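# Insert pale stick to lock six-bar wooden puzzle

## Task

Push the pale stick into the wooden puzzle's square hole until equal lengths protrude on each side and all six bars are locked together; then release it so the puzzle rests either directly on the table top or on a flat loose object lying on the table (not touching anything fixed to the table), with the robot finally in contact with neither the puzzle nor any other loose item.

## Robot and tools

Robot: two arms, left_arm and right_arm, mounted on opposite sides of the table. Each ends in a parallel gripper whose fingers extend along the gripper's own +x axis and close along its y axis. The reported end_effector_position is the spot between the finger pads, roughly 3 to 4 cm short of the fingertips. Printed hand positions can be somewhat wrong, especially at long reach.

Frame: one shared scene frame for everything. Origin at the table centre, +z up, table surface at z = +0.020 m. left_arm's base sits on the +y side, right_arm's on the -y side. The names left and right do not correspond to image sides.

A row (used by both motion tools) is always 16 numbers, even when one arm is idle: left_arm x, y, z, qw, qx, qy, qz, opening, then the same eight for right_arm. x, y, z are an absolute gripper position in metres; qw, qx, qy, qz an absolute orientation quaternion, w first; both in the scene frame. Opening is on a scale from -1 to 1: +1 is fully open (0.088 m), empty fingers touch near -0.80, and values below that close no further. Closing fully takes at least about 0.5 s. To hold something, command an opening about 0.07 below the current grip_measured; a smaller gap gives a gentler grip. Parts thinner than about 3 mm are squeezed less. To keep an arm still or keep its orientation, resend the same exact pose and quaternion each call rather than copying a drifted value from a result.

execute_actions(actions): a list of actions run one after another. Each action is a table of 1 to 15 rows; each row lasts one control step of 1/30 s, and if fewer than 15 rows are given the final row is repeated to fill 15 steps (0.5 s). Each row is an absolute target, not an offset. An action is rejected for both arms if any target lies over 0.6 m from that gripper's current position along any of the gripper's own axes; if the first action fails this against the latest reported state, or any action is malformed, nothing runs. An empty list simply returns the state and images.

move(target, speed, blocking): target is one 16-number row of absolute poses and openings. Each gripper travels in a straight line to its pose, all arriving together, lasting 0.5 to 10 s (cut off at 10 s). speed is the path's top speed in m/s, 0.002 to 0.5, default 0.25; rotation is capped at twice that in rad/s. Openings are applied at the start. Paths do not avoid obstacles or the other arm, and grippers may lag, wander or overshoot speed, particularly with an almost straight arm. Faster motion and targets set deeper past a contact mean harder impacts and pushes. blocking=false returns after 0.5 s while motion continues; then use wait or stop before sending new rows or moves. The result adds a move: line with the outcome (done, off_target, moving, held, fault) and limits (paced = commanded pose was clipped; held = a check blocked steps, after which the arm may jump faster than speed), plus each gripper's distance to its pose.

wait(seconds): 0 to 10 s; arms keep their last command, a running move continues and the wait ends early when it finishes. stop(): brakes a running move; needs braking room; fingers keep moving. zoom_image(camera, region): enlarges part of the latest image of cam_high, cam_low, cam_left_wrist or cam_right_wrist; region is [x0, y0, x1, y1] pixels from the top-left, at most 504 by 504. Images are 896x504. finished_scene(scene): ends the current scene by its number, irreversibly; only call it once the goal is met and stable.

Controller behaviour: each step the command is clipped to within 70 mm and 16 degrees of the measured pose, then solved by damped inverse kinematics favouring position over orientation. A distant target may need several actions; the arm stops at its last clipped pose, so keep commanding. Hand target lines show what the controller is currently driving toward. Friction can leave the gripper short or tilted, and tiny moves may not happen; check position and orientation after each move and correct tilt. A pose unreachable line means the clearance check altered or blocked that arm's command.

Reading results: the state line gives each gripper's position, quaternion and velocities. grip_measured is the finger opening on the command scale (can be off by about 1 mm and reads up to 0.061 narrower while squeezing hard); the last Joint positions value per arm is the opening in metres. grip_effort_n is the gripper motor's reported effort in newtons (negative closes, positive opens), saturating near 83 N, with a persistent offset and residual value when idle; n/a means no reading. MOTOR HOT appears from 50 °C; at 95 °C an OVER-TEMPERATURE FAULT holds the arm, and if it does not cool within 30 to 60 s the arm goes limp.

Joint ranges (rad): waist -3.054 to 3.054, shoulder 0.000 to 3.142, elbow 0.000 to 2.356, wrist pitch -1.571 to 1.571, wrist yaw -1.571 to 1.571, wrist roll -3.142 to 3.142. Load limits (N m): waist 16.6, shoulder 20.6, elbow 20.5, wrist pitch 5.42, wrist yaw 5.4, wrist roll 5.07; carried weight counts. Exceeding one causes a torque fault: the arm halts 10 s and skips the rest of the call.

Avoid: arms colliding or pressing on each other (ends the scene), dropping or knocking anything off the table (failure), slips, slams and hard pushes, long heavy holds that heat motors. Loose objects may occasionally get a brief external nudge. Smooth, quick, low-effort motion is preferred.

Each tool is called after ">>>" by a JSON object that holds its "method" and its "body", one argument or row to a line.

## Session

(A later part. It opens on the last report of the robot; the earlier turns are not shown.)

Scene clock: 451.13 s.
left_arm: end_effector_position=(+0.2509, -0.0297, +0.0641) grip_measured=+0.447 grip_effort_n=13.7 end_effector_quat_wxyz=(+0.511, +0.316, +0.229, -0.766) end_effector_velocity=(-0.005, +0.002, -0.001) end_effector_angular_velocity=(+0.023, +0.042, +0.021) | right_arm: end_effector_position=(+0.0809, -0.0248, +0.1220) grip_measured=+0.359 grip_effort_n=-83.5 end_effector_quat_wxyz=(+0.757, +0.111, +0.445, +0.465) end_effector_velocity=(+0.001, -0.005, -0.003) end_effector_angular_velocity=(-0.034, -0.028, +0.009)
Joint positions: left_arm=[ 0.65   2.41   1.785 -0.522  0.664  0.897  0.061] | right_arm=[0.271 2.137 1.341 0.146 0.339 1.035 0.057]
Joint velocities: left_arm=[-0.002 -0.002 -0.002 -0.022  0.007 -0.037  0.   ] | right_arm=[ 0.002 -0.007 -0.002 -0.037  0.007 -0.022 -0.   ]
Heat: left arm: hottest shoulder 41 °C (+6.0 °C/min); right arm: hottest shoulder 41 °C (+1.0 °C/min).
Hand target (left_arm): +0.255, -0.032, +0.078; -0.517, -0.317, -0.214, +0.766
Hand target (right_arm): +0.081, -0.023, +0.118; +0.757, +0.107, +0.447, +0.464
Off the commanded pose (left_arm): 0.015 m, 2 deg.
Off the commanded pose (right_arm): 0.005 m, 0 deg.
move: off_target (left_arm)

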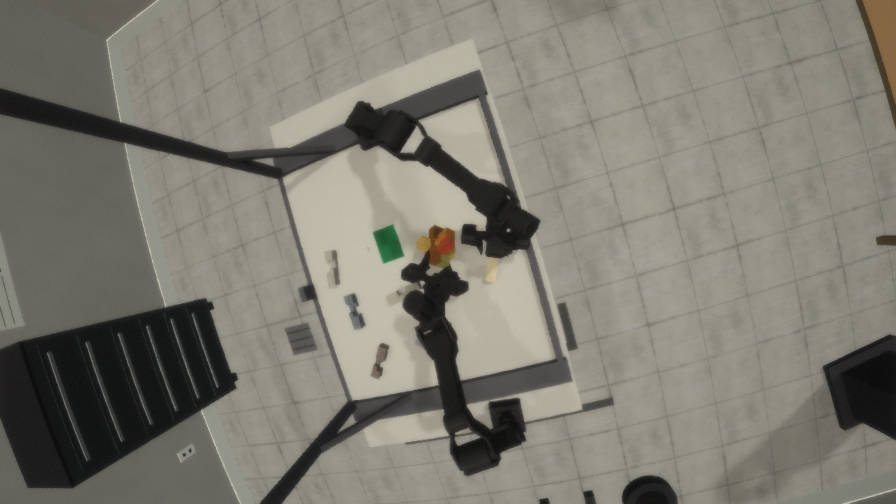

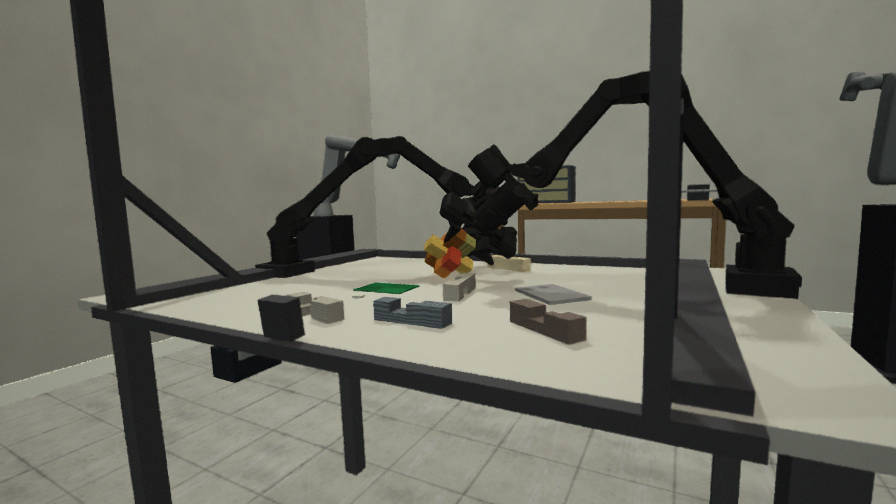

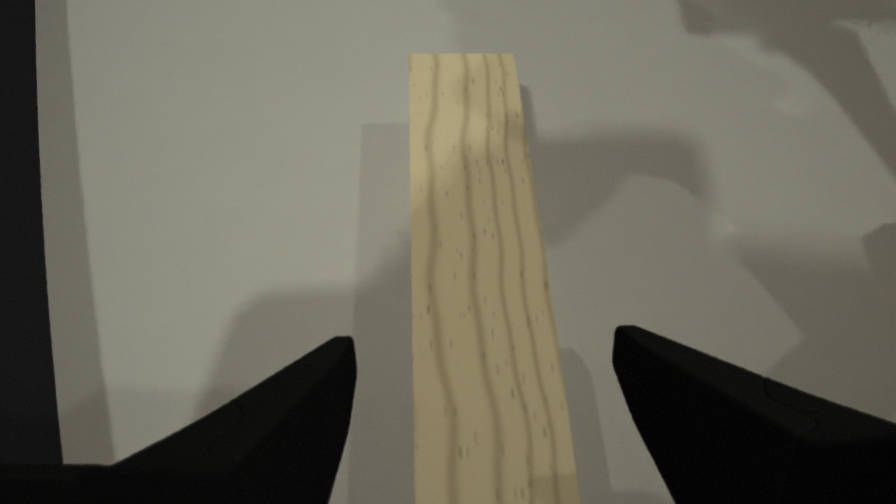

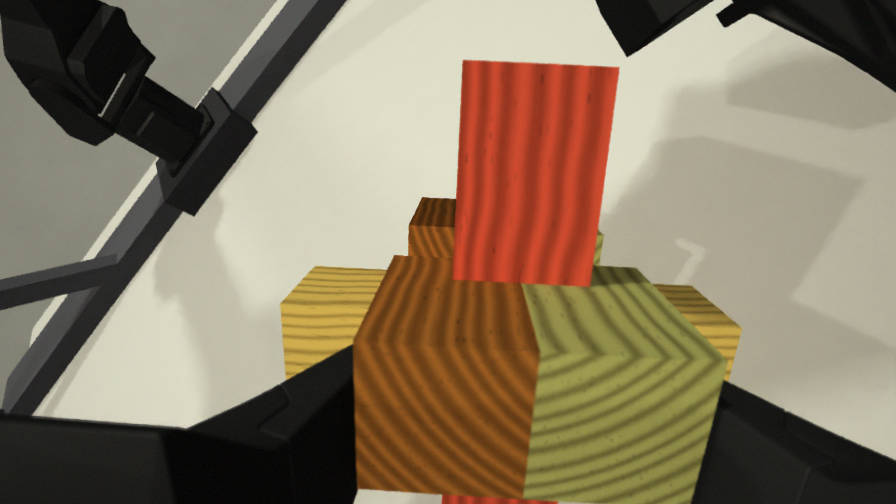

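>>> {"method": "execute_actions", "body": {
  "actions": [
    [[0.2545,-0.032,0.078,0.5166,0.3173,0.214,-0.7659,-0.31,0.0814,-0.0224,0.1175,0.7572,0.1073,0.447,0.464,0.3]],
    [[0.2545,-0.032,0.078,0.5166,0.3173,0.214,-0.7659,-0.31,0.0814,-0.0224,0.1175,0.7572,0.1073,0.447,0.464,0.3]]
  ]
}}

Scene clock: 458.83 s.
left_arm: end_effector_position=(+0.2511, -0.0295, +0.0644) grip_measured=-0.235 grip_effort_n=-83.5 end_effector_quat_wxyz=(+0.511, +0.316, +0.229, -0.766) end_effector_velocity=(-0.001, -0.003, +0.002) end_effector_angular_velocity=(-0.003, -0.008, +0.001) | right_arm: end_effector_position=(+0.0809, -0.0248, +0.1220) grip_measured=+0.359 grip_effort_n=-83.5 end_effector_quat_wxyz=(+0.757, +0.111, +0.445, +0.465) end_effector_velocity=(+0.003, +0.001, +0.001) end_effector_angular_velocity=(+0.005, -0.000, +0.003)
Joint positions: left_arm=[ 0.651  2.409  1.785 -0.522  0.664  0.898  0.027] | right_arm=[0.271 2.137 1.341 0.146 0.339 1.035 0.057]
Joint velocities: left_arm=[-0.007 -0.002  0.002  0.007 -0.007 -0.007 -0.   ] | right_arm=[-0.007 -0.002 -0.002  0.007 -0.007 -0.007 -0.   ]
Heat: left arm: hottest shoulder 43 °C (+7.0 °C/min); right arm: hottest shoulder 41 °C (+1.0 °C/min).
Hand target (left_arm): +0.255, -0.032, +0.078; -0.517, -0.317, -0.214, +0.766
Hand target (right_arm): +0.081, -0.023, +0.118; +0.757, +0.107, +0.447, +0.464
Off the commanded pose (left_arm): 0.014 m, 2 deg.
Off the commanded pose (right_arm): 0.005 m, 0 deg.

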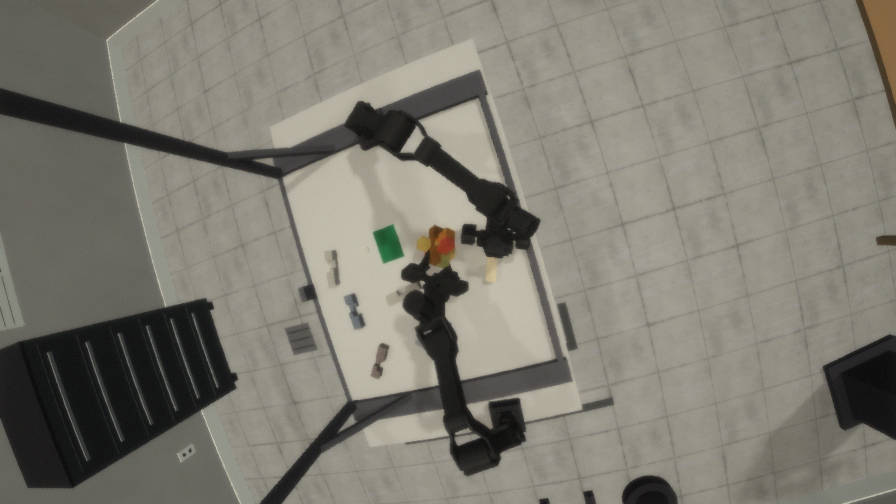

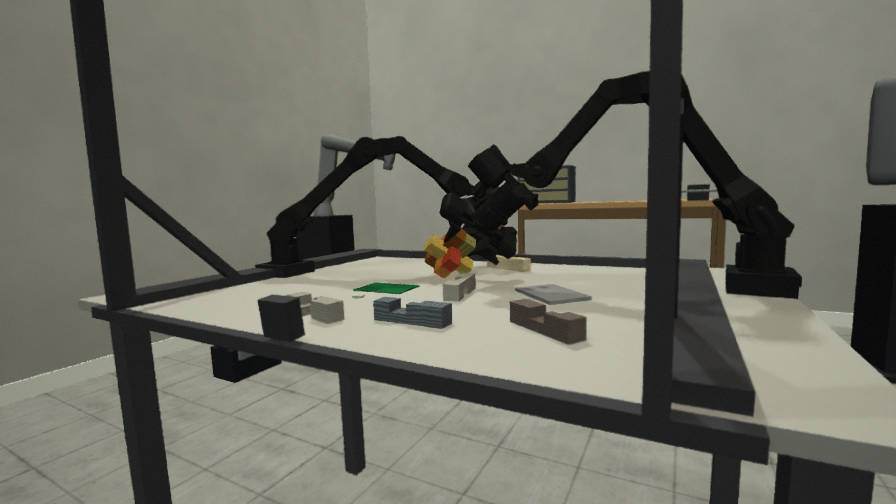

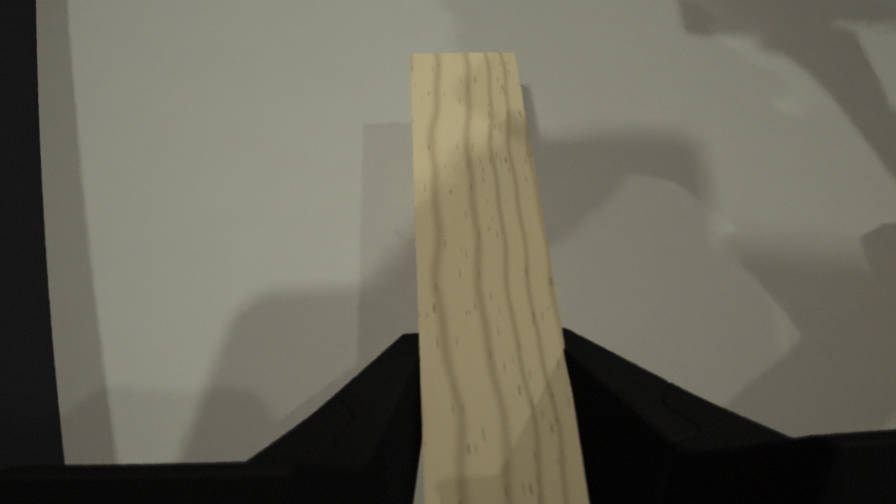

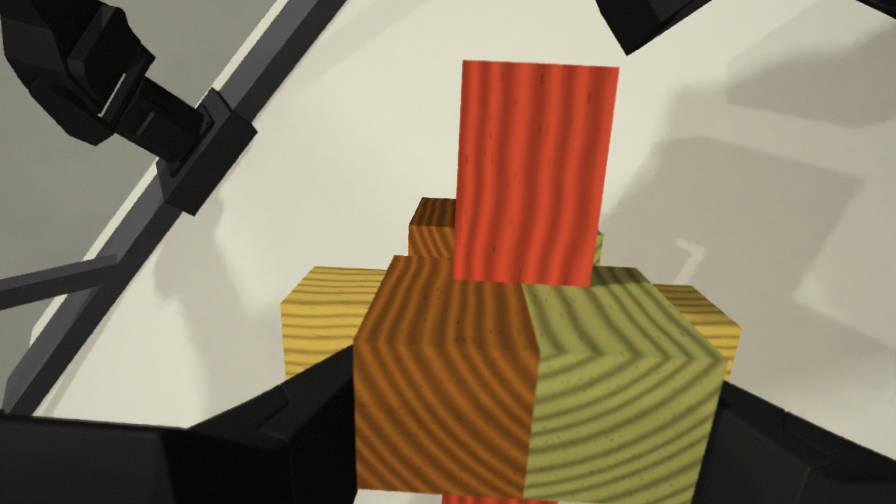

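>>> {"method": "move", "body": {
  "target": [0.24, 0.1, 0.205, 0.6401, 0.096, 0.4984, -0.5768, -0.31, 0.0814, -0.0224, 0.1175, 0.7572, 0.1073, 0.447, 0.464, 0.3],
  "speed": 0.25
}}

>>> {"method": "move", "body": {
  "target": [0.07, 0.135, 0.232, 0.6478, -0.1426, 0.6926, -0.2835, -0.31, 0.0814, -0.0224, 0.1175, 0.7572, 0.1073, 0.447, 0.464, 0.3],
  "speed": 0.25
}}

>>> {"method": "move", "body": {
  "target": [0.0507, 0.112, 0.181, 0.6478, -0.1426, 0.6926, -0.2835, -0.31, 0.0814, -0.0224, 0.1175, 0.7572, 0.1073, 0.447, 0.464, 0.3],
  "speed": 0.06
}}

Scene clock: 479.27 s.
left_arm: end_effector_position=(+0.2414, +0.0964, +0.2018) grip_measured=-0.235 grip_effort_n=-83.5 end_effector_quat_wxyz=(+0.636, +0.097, +0.501, -0.578) end_effector_velocity=(-0.000, -0.000, -0.003) end_effector_angular_velocity=(+0.008, +0.002, +0.006) | right_arm: end_effector_position=(+0.0809, -0.0248, +0.1220) grip_measured=+0.359 grip_effort_n=-83.5 end_effector_quat_wxyz=(+0.757, +0.111, +0.445, +0.465) end_effector_velocity=(-0.002, -0.001, -0.002) end_effector_angular_velocity=(-0.011, +0.006, +0.019)
Joint positions: left_arm=[ 0.81   1.848  1.496 -0.835  0.63   0.21   0.027] | right_arm=[0.271 2.137 1.341 0.146 0.339 1.035 0.057]
Joint velocities: left_arm=[-0.002  0.002 -0.007  0.007 -0.007 -0.007 -0.   ] | right_arm=[-0.002 -0.002 -0.002 -0.007 -0.022 -0.007 -0.   ]
Heat: left arm: hottest shoulder 48 °C (+11.0 °C/min); right arm: hottest shoulder 42 °C (+1.0 °C/min).
Hand target (left_arm): +0.241, +0.099, +0.206; +0.639, +0.095, +0.499, -0.577
Hand target (right_arm): +0.081, -0.023, +0.118; +0.757, +0.107, +0.447, +0.464
Off the commanded pose (left_arm): 0.005 m, 1 deg.
Off the commanded pose (right_arm): 0.005 m, 0 deg.
move: done

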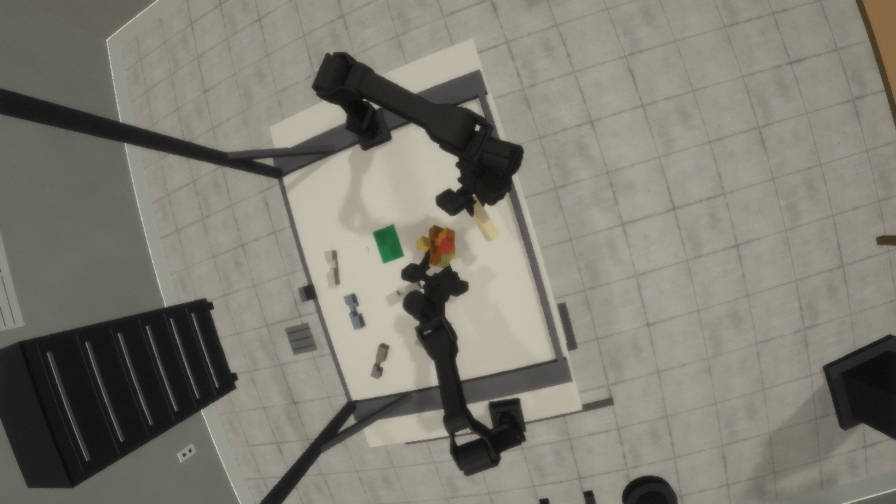

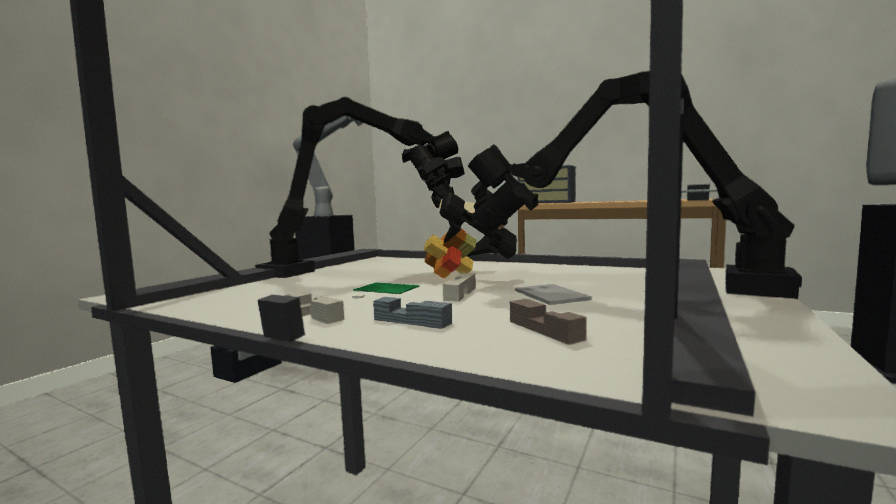

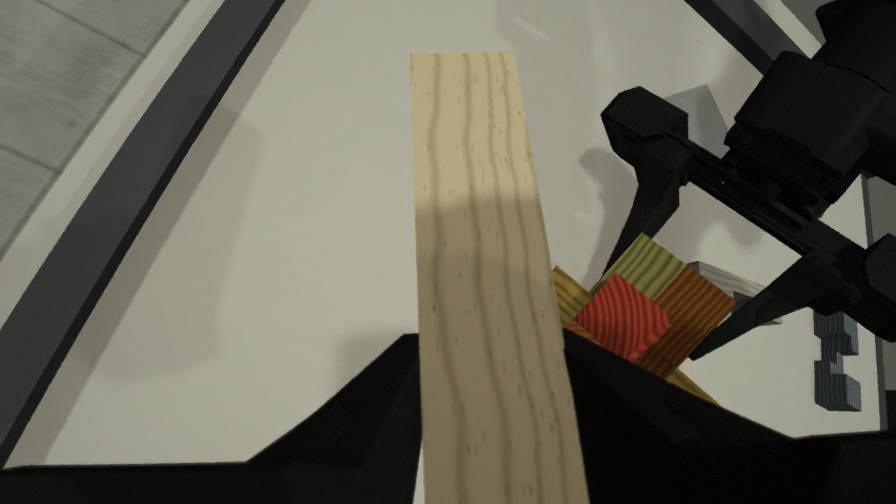

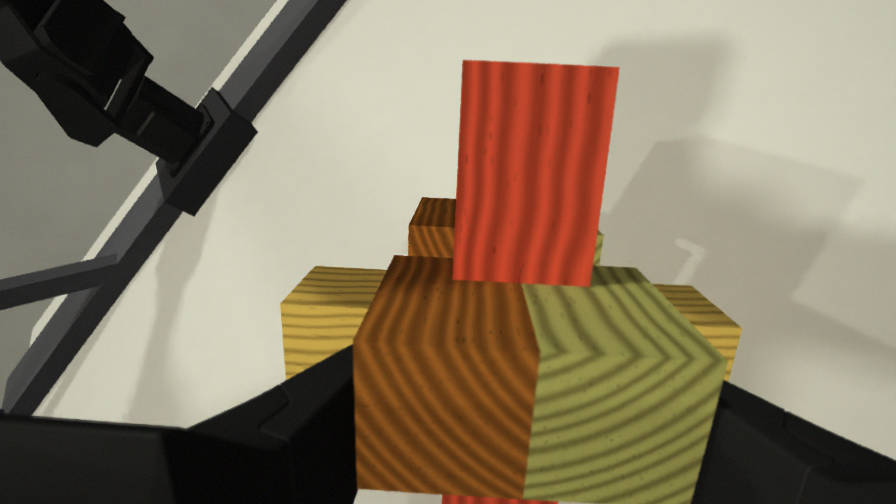

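Scene clock: 481.47 s.
left_arm: end_effector_position=(+0.0725, +0.1320, +0.2324) grip_measured=-0.235 grip_effort_n=-83.5 end_effector_quat_wxyz=(+0.650, -0.140, +0.692, -0.283) end_effector_velocity=(-0.002, +0.001, -0.001) end_effector_angular_velocity=(+0.012, +0.009, +0.014) | right_arm: end_effector_position=(+0.0809, -0.0248, +0.1220) grip_measured=+0.359 grip_effort_n=-83.5 end_effector_quat_wxyz=(+0.757, +0.111, +0.445, +0.465) end_effector_velocity=(+0.001, -0.001, +0.001) end_effector_angular_velocity=(-0.005, -0.002, +0.008)
Joint positions: left_arm=[ 0.381  1.331  1.116 -0.836  0.335 -1.042  0.027] | right_arm=[0.271 2.137 1.341 0.146 0.339 1.035 0.057]
Joint velocities: left_arm=[-0.007 -0.002 -0.002 -0.007 -0.007 -0.022 -0.   ] | right_arm=[-0.002 -0.007 -0.002 -0.007 -0.007 -0.007 -0.   ]
Heat: left arm: hottest shoulder 47 °C (+10.0 °C/min); right arm: hottest shoulder 42 °C (+1.0 °C/min).
Hand target (left_arm): +0.071, +0.134, +0.233; +0.650, -0.141, +0.691, -0.283
Hand target (right_arm): +0.081, -0.023, +0.118; +0.757, +0.107, +0.447, +0.464
Off the commanded pose (left_arm): 0.004 m, 0 deg.
Off the commanded pose (right_arm): 0.005 m, 0 deg.
move: done

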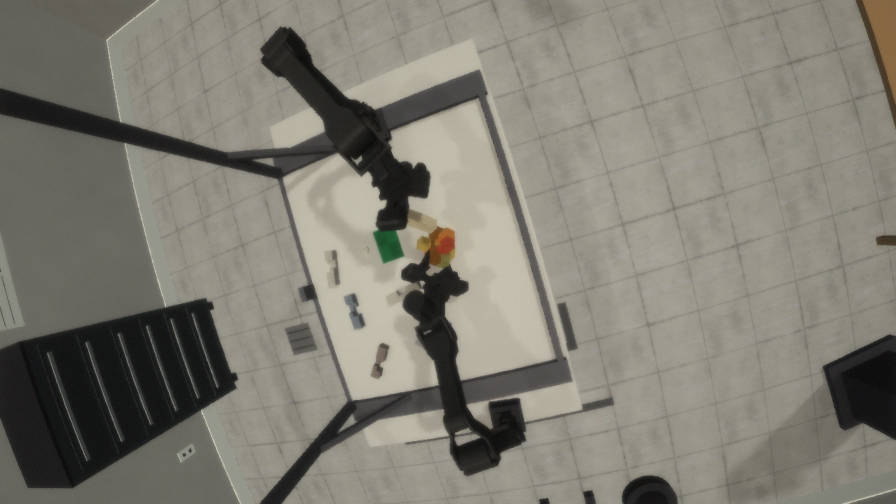

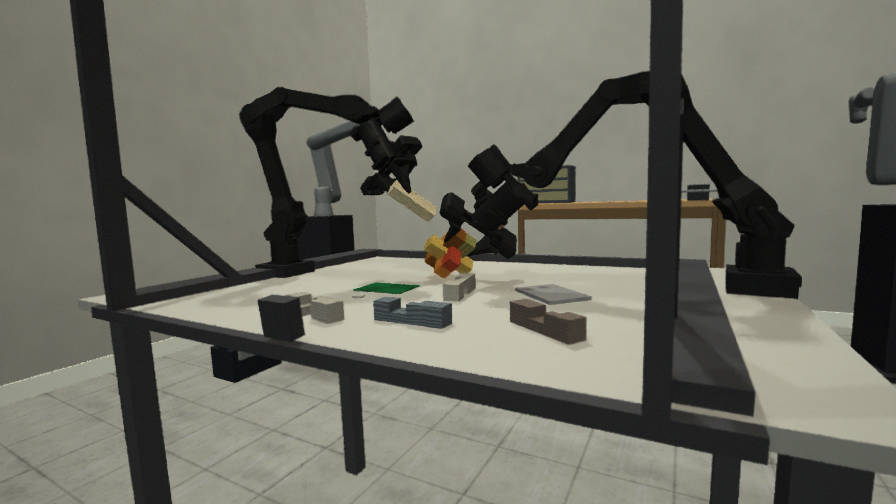

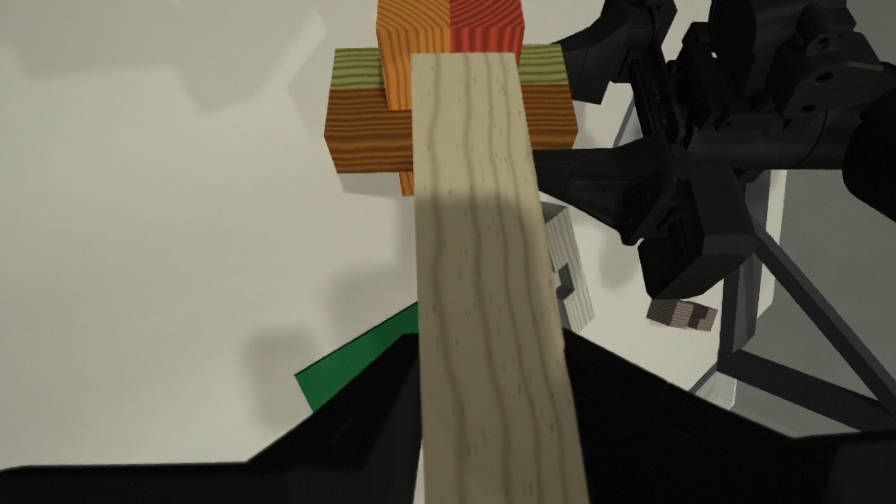

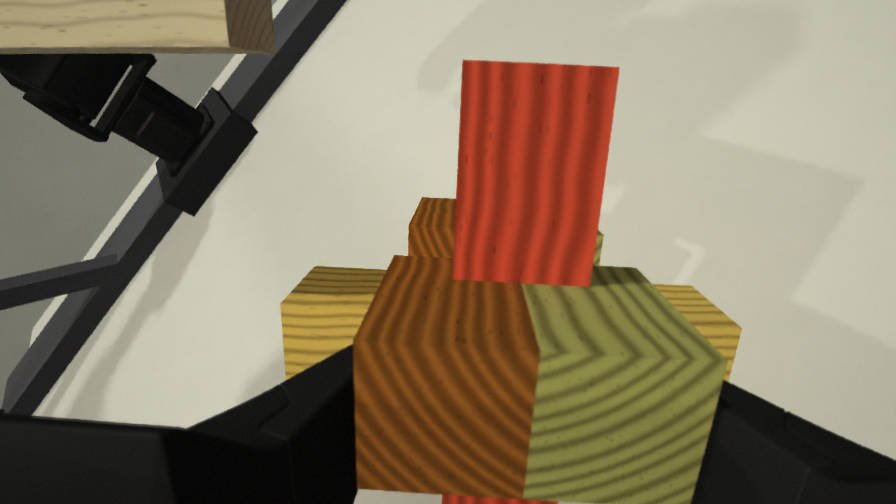

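Scene clock: 482.80 s.
left_arm: end_effector_position=(+0.0515, +0.1117, +0.1872) grip_measured=-0.235 grip_effort_n=-83.5 end_effector_quat_wxyz=(+0.649, -0.146, +0.688, -0.291) end_effector_velocity=(+0.002, +0.001, -0.002) end_effector_angular_velocity=(+0.006, -0.006, +0.027) | right_arm: end_effector_position=(+0.0809, -0.0248, +0.1220) grip_measured=+0.359 grip_effort_n=-83.5 end_effector_quat_wxyz=(+0.757, +0.111, +0.445, +0.465) end_effector_velocity=(-0.003, +0.002, +0.003) end_effector_angular_velocity=(+0.010, +0.001, +0.012)
Joint positions: left_arm=[ 0.276  1.371  0.952 -0.582  0.286 -1.139  0.027] | right_arm=[0.271 2.137 1.341 0.146 0.339 1.035 0.057]
Joint velocities: left_arm=[-0.002 -0.002 -0.007  0.007 -0.022 -0.022 -0.   ] | right_arm=[ 0.002 -0.002  0.002  0.007 -0.007 -0.007  0.   ]
Heat: left arm: hottest shoulder 46 °C (+9.1 °C/min); right arm: hottest shoulder 42 °C (+1.0 °C/min).
Hand target (left_arm): +0.051, +0.113, +0.181; +0.649, -0.142, +0.692, -0.284
Hand target (right_arm): +0.081, -0.023, +0.118; +0.757, +0.107, +0.447, +0.464
Off the commanded pose (left_arm): 0.006 m, 1 deg.
Off the commanded pose (right_arm): 0.005 m, 0 deg.
move: done

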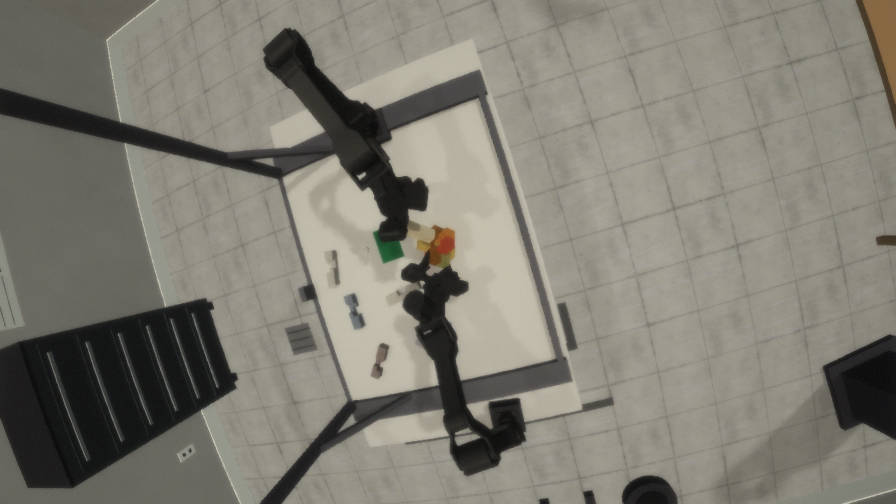

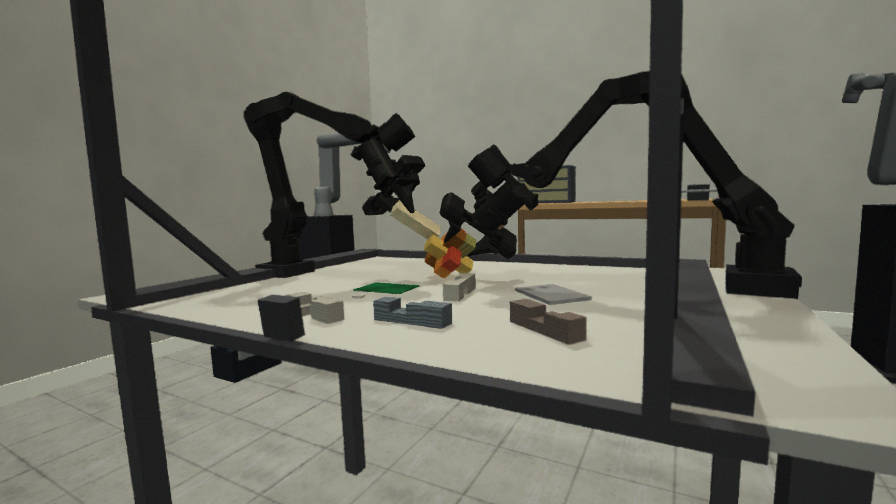

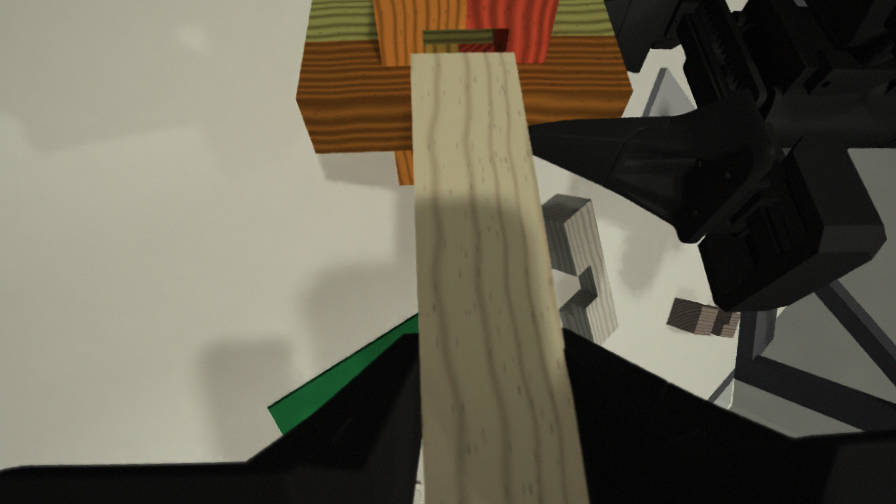

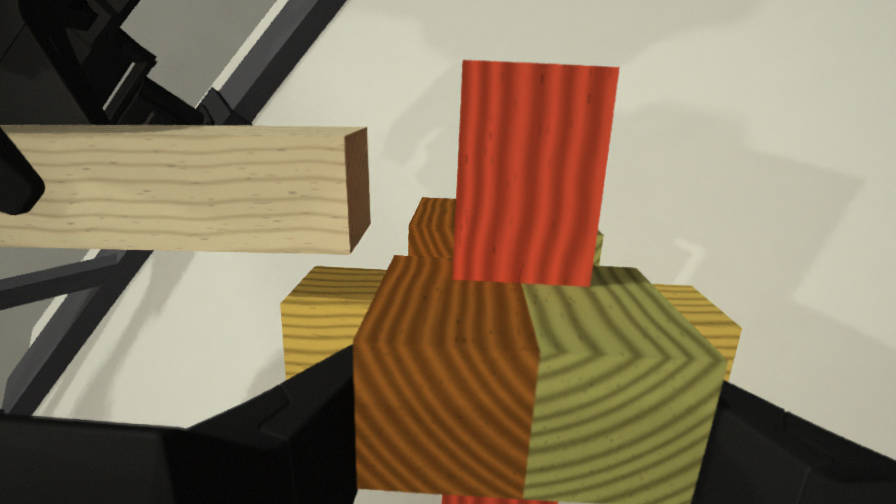

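>>> {"method": "execute_actions", "body": {
  "actions": []
}}

Scene clock: 493.43 s.
left_arm: end_effector_position=(+0.0515, +0.1116, +0.1872) grip_measured=-0.235 grip_effort_n=-83.5 end_effector_quat_wxyz=(+0.649, -0.146, +0.688, -0.291) end_effector_velocity=(-0.001, +0.004, -0.003) end_effector_angular_velocity=(+0.025, +0.013, +0.019) | right_arm: end_effector_position=(+0.0809, -0.0248, +0.1220) grip_measured=+0.359 grip_effort_n=-83.5 end_effector_quat_wxyz=(+0.757, +0.111, +0.445, +0.465) end_effector_velocity=(+0.001, -0.001, -0.001) end_effector_angular_velocity=(-0.009, -0.003, +0.008)
Joint positions: left_arm=[ 0.276  1.371  0.952 -0.581  0.286 -1.139  0.027] | right_arm=[0.271 2.137 1.341 0.146 0.339 1.035 0.057]
Joint velocities: left_arm=[-0.002 -0.002 -0.002 -0.022 -0.007 -0.022 -0.   ] | right_arm=[-0.002 -0.002 -0.002 -0.007 -0.007 -0.007 -0.   ]
Heat: left arm: hottest shoulder 42 °C (+5.1 °C/min); right arm: hottest shoulder 42 °C (+1.0 °C/min).
Hand target (left_arm): +0.051, +0.113, +0.181; +0.648, -0.142, +0.692, -0.284
Hand target (right_arm): +0.081, -0.023, +0.118; +0.757, +0.107, +0.447, +0.464
Off the commanded pose (left_arm): 0.006 m, 1 deg.
Off the commanded pose (right_arm): 0.005 m, 0 deg.

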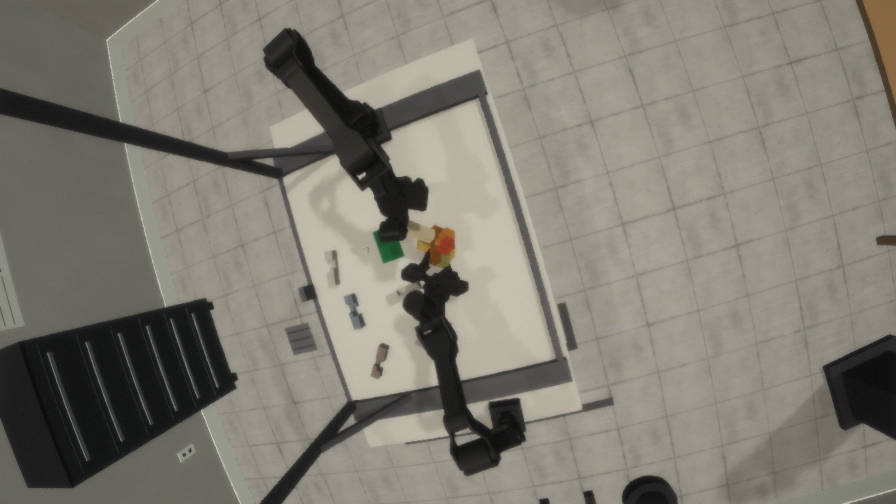

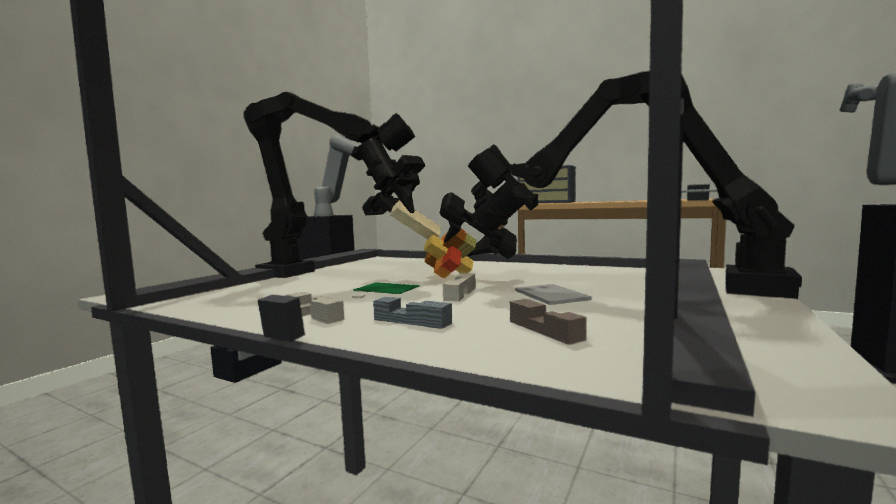

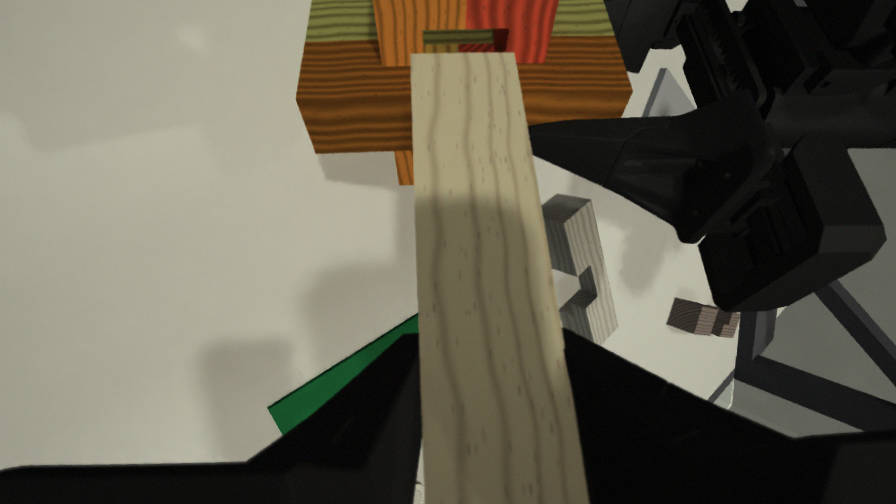

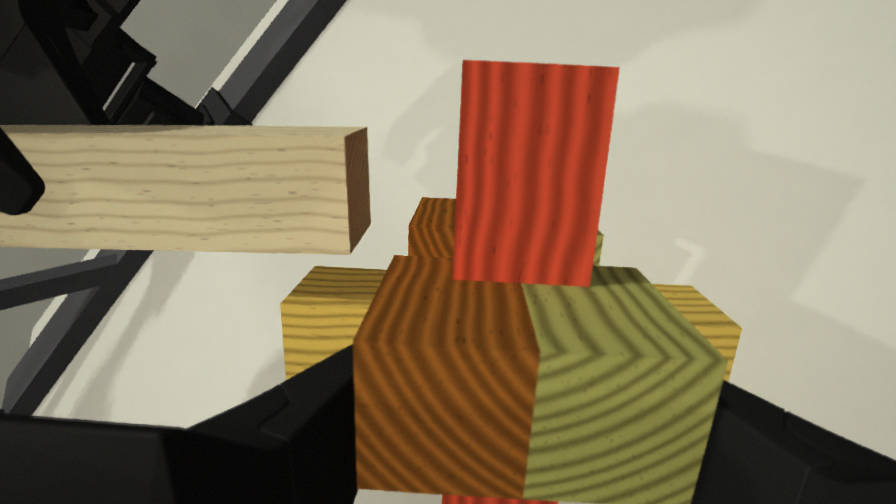

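>>> {"method": "zoom_image", "body": {
  "camera": "cam_right_wrist",
  "region": [250, 100, 754, 384]
}}

>>> {"method": "zoom_image", "body": {
  "camera": "cam_left_wrist",
  "region": [340, 0, 600, 146]
}}

Region (250, 100, 754, 384) of cam_right_wrist's 896x504 image, scaled by 1.000; it fills the top 284 rows of this view, and the rest is white.

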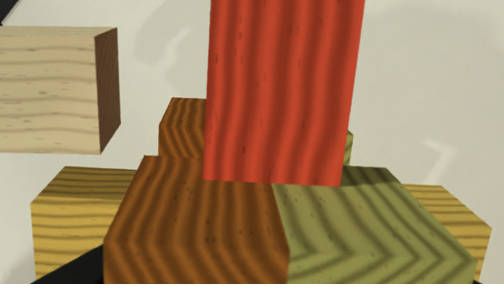

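Region (340, 0, 600, 146) of cam_left_wrist's 896x504 image, scaled by 1.938, with more detail than that image has; it fills the top 283 rows of this view, and the rest is white.

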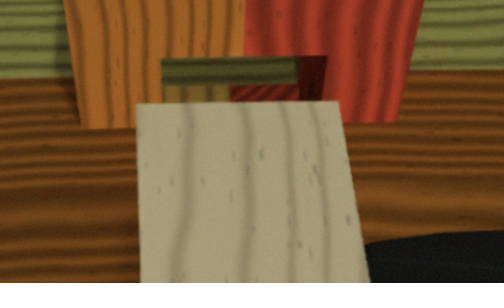

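>>> {"method": "move", "body": {
  "target": [0.0426,0.1079,0.1764,0.6478,-0.1426,0.6926,-0.2835,-0.31,0.0814,-0.0224,0.1175,0.7572,0.1073,0.447,0.464,0.3],
  "speed": 0.02
}}

Scene clock: 536.13 s.
left_arm: end_effector_position=(+0.0434, +0.1070, +0.1828) grip_measured=-0.235 grip_effort_n=-83.5 end_effector_quat_wxyz=(+0.648, -0.146, +0.689, -0.291) end_effector_velocity=(+0.000, -0.000, +0.002) end_effector_angular_velocity=(-0.008, +0.004, +0.019) | right_arm: end_effector_position=(+0.0809, -0.0248, +0.1220) grip_measured=+0.359 grip_effort_n=-83.5 end_effector_quat_wxyz=(+0.757, +0.111, +0.445, +0.465) end_effector_velocity=(+0.002, +0.000, +0.002) end_effector_angular_velocity=(+0.004, -0.020, +0.004)
Joint positions: left_arm=[ 0.241  1.382  0.942 -0.552  0.269 -1.17   0.027] | right_arm=[0.271 2.137 1.341 0.146 0.339 1.035 0.057]
Joint velocities: left_arm=[-0.002 -0.007 -0.002  0.007 -0.007 -0.022 -0.   ] | right_arm=[-0.002 -0.002 -0.002  0.007  0.007 -0.022  0.   ]
Heat: left arm: hottest elbow 36 °C (-12.0 °C/min); right arm: hottest shoulder 42 °C (+0.0 °C/min).
Hand target (left_arm): +0.042, +0.108, +0.176; +0.648, -0.142, +0.693, -0.284
Hand target (right_arm): +0.081, -0.023, +0.118; +0.757, +0.107, +0.447, +0.464
Off the commanded pose (left_arm): 0.007 m, 1 deg.
Off the commanded pose (right_arm): 0.005 m, 0 deg.
move: done

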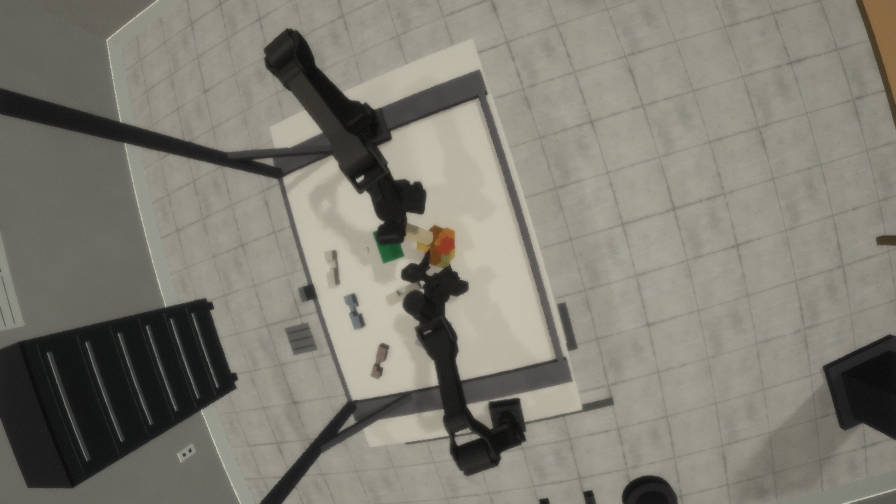

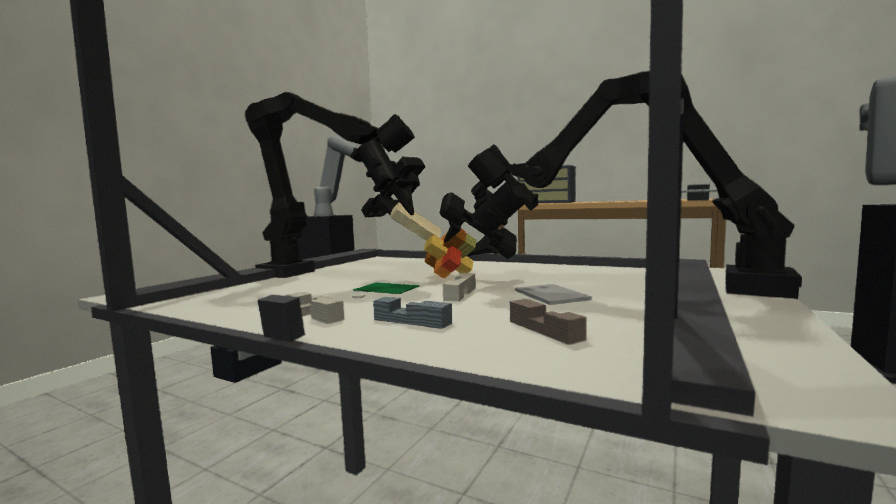

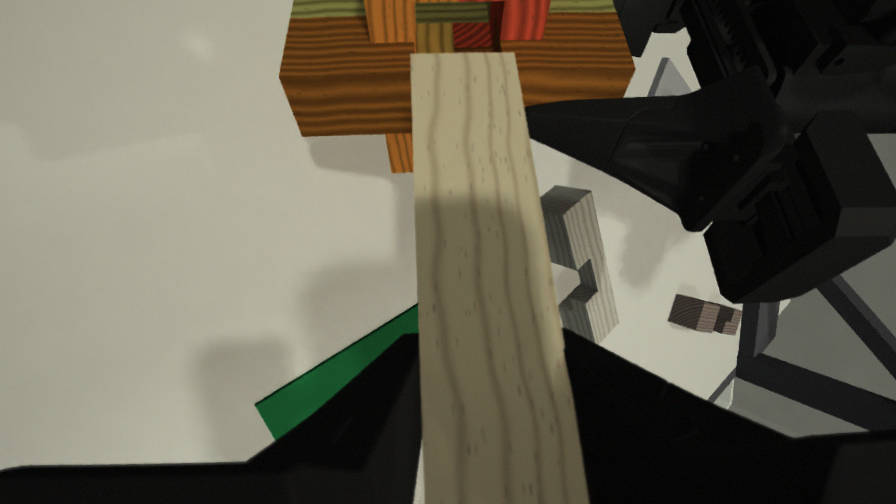

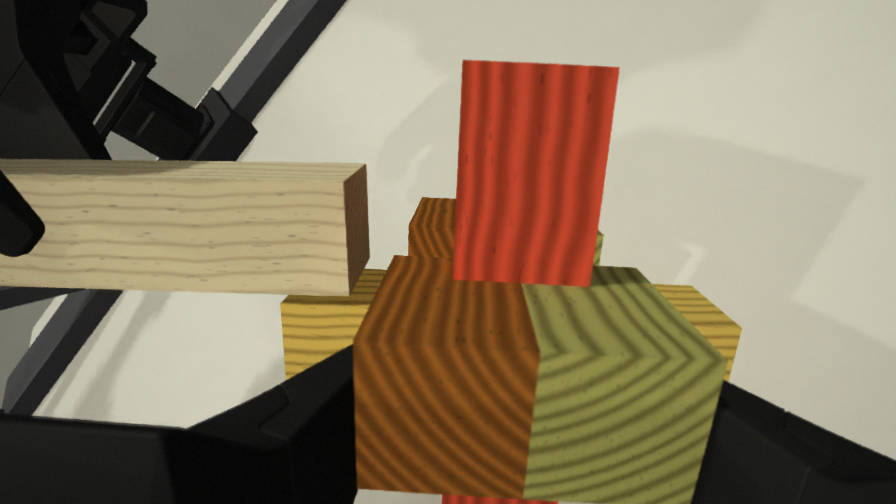

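>>> {"method": "zoom_image", "body": {
  "camera": "cam_left_wrist",
  "region": [380, 0, 560, 101]
}}

>>> {"method": "zoom_image", "body": {
  "camera": "cam_right_wrist",
  "region": [230, 230, 430, 342]
}}

Region (380, 0, 560, 101) of cam_left_wrist's 896x504 image, scaled by 2.800, with more detail than that image has; it fills the top 283 rows of this view, and the rest is white.

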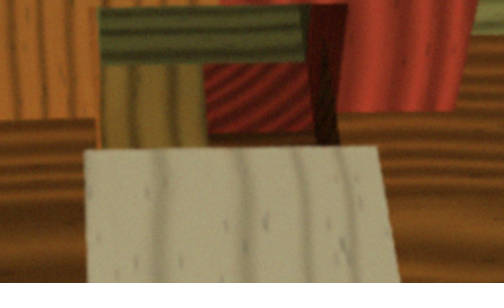

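Region (230, 230, 430, 342) of cam_right_wrist's 896x504 image, scaled by 2.520, with more detail than that image has; it fills the top 282 rows of this view, and the rest is white.

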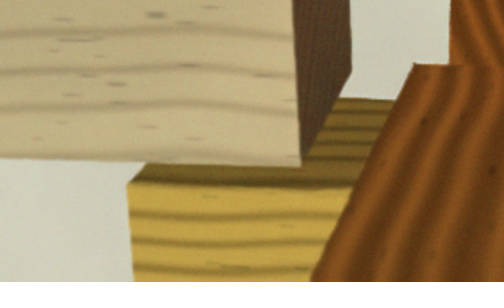

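>>> {"method": "zoom_image", "body": {
  "camera": "cam_left_wrist",
  "region": [395, 0, 455, 60]
}}

>>> {"method": "zoom_image", "body": {
  "camera": "cam_left_wrist",
  "region": [475, 0, 535, 60]
}}

Region (395, 0, 455, 60) of cam_left_wrist's 896x504 image, scaled by 8.400, with more detail than that image has.

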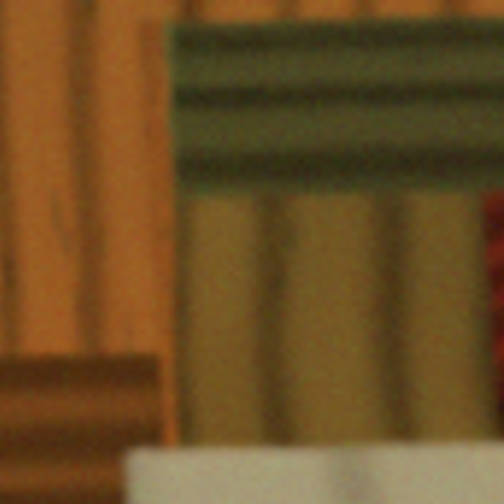

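Region (475, 0, 535, 60) of cam_left_wrist's 896x504 image, scaled by 8.400, with more detail than that image has.

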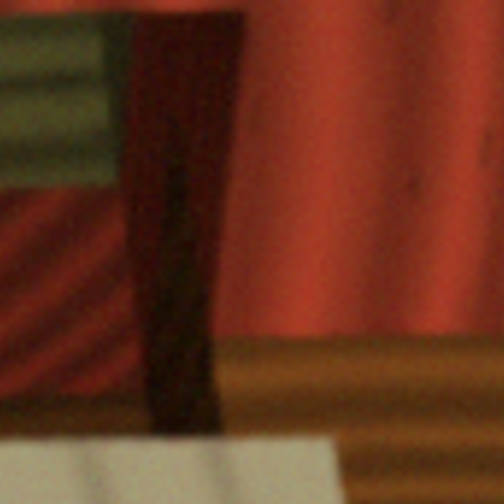

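>>> {"method": "zoom_image", "body": {
  "camera": "cam_left_wrist",
  "region": [390, 240, 490, 340]
}}

>>> {"method": "zoom_image", "body": {
  "camera": "cam_left_wrist",
  "region": [490, 240, 590, 340]
}}

Region (390, 240, 490, 340) of cam_left_wrist's 896x504 image, scaled by 5.040, with more detail than that image has.

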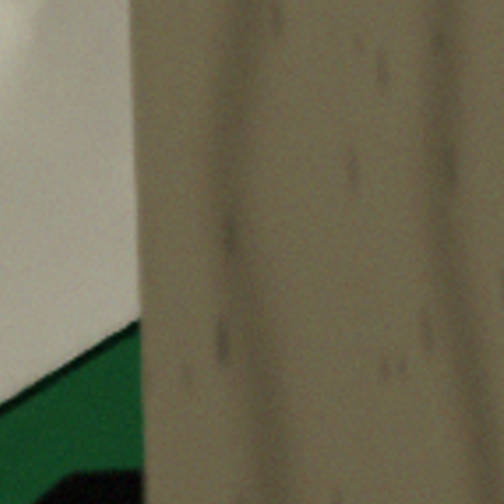

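Region (490, 240, 590, 340) of cam_left_wrist's 896x504 image, scaled by 5.040, with more detail than that image has.

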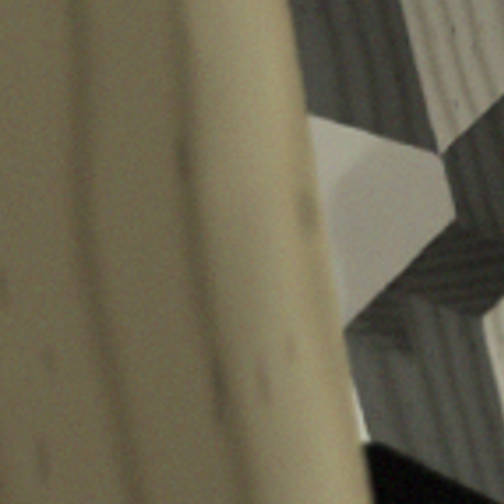

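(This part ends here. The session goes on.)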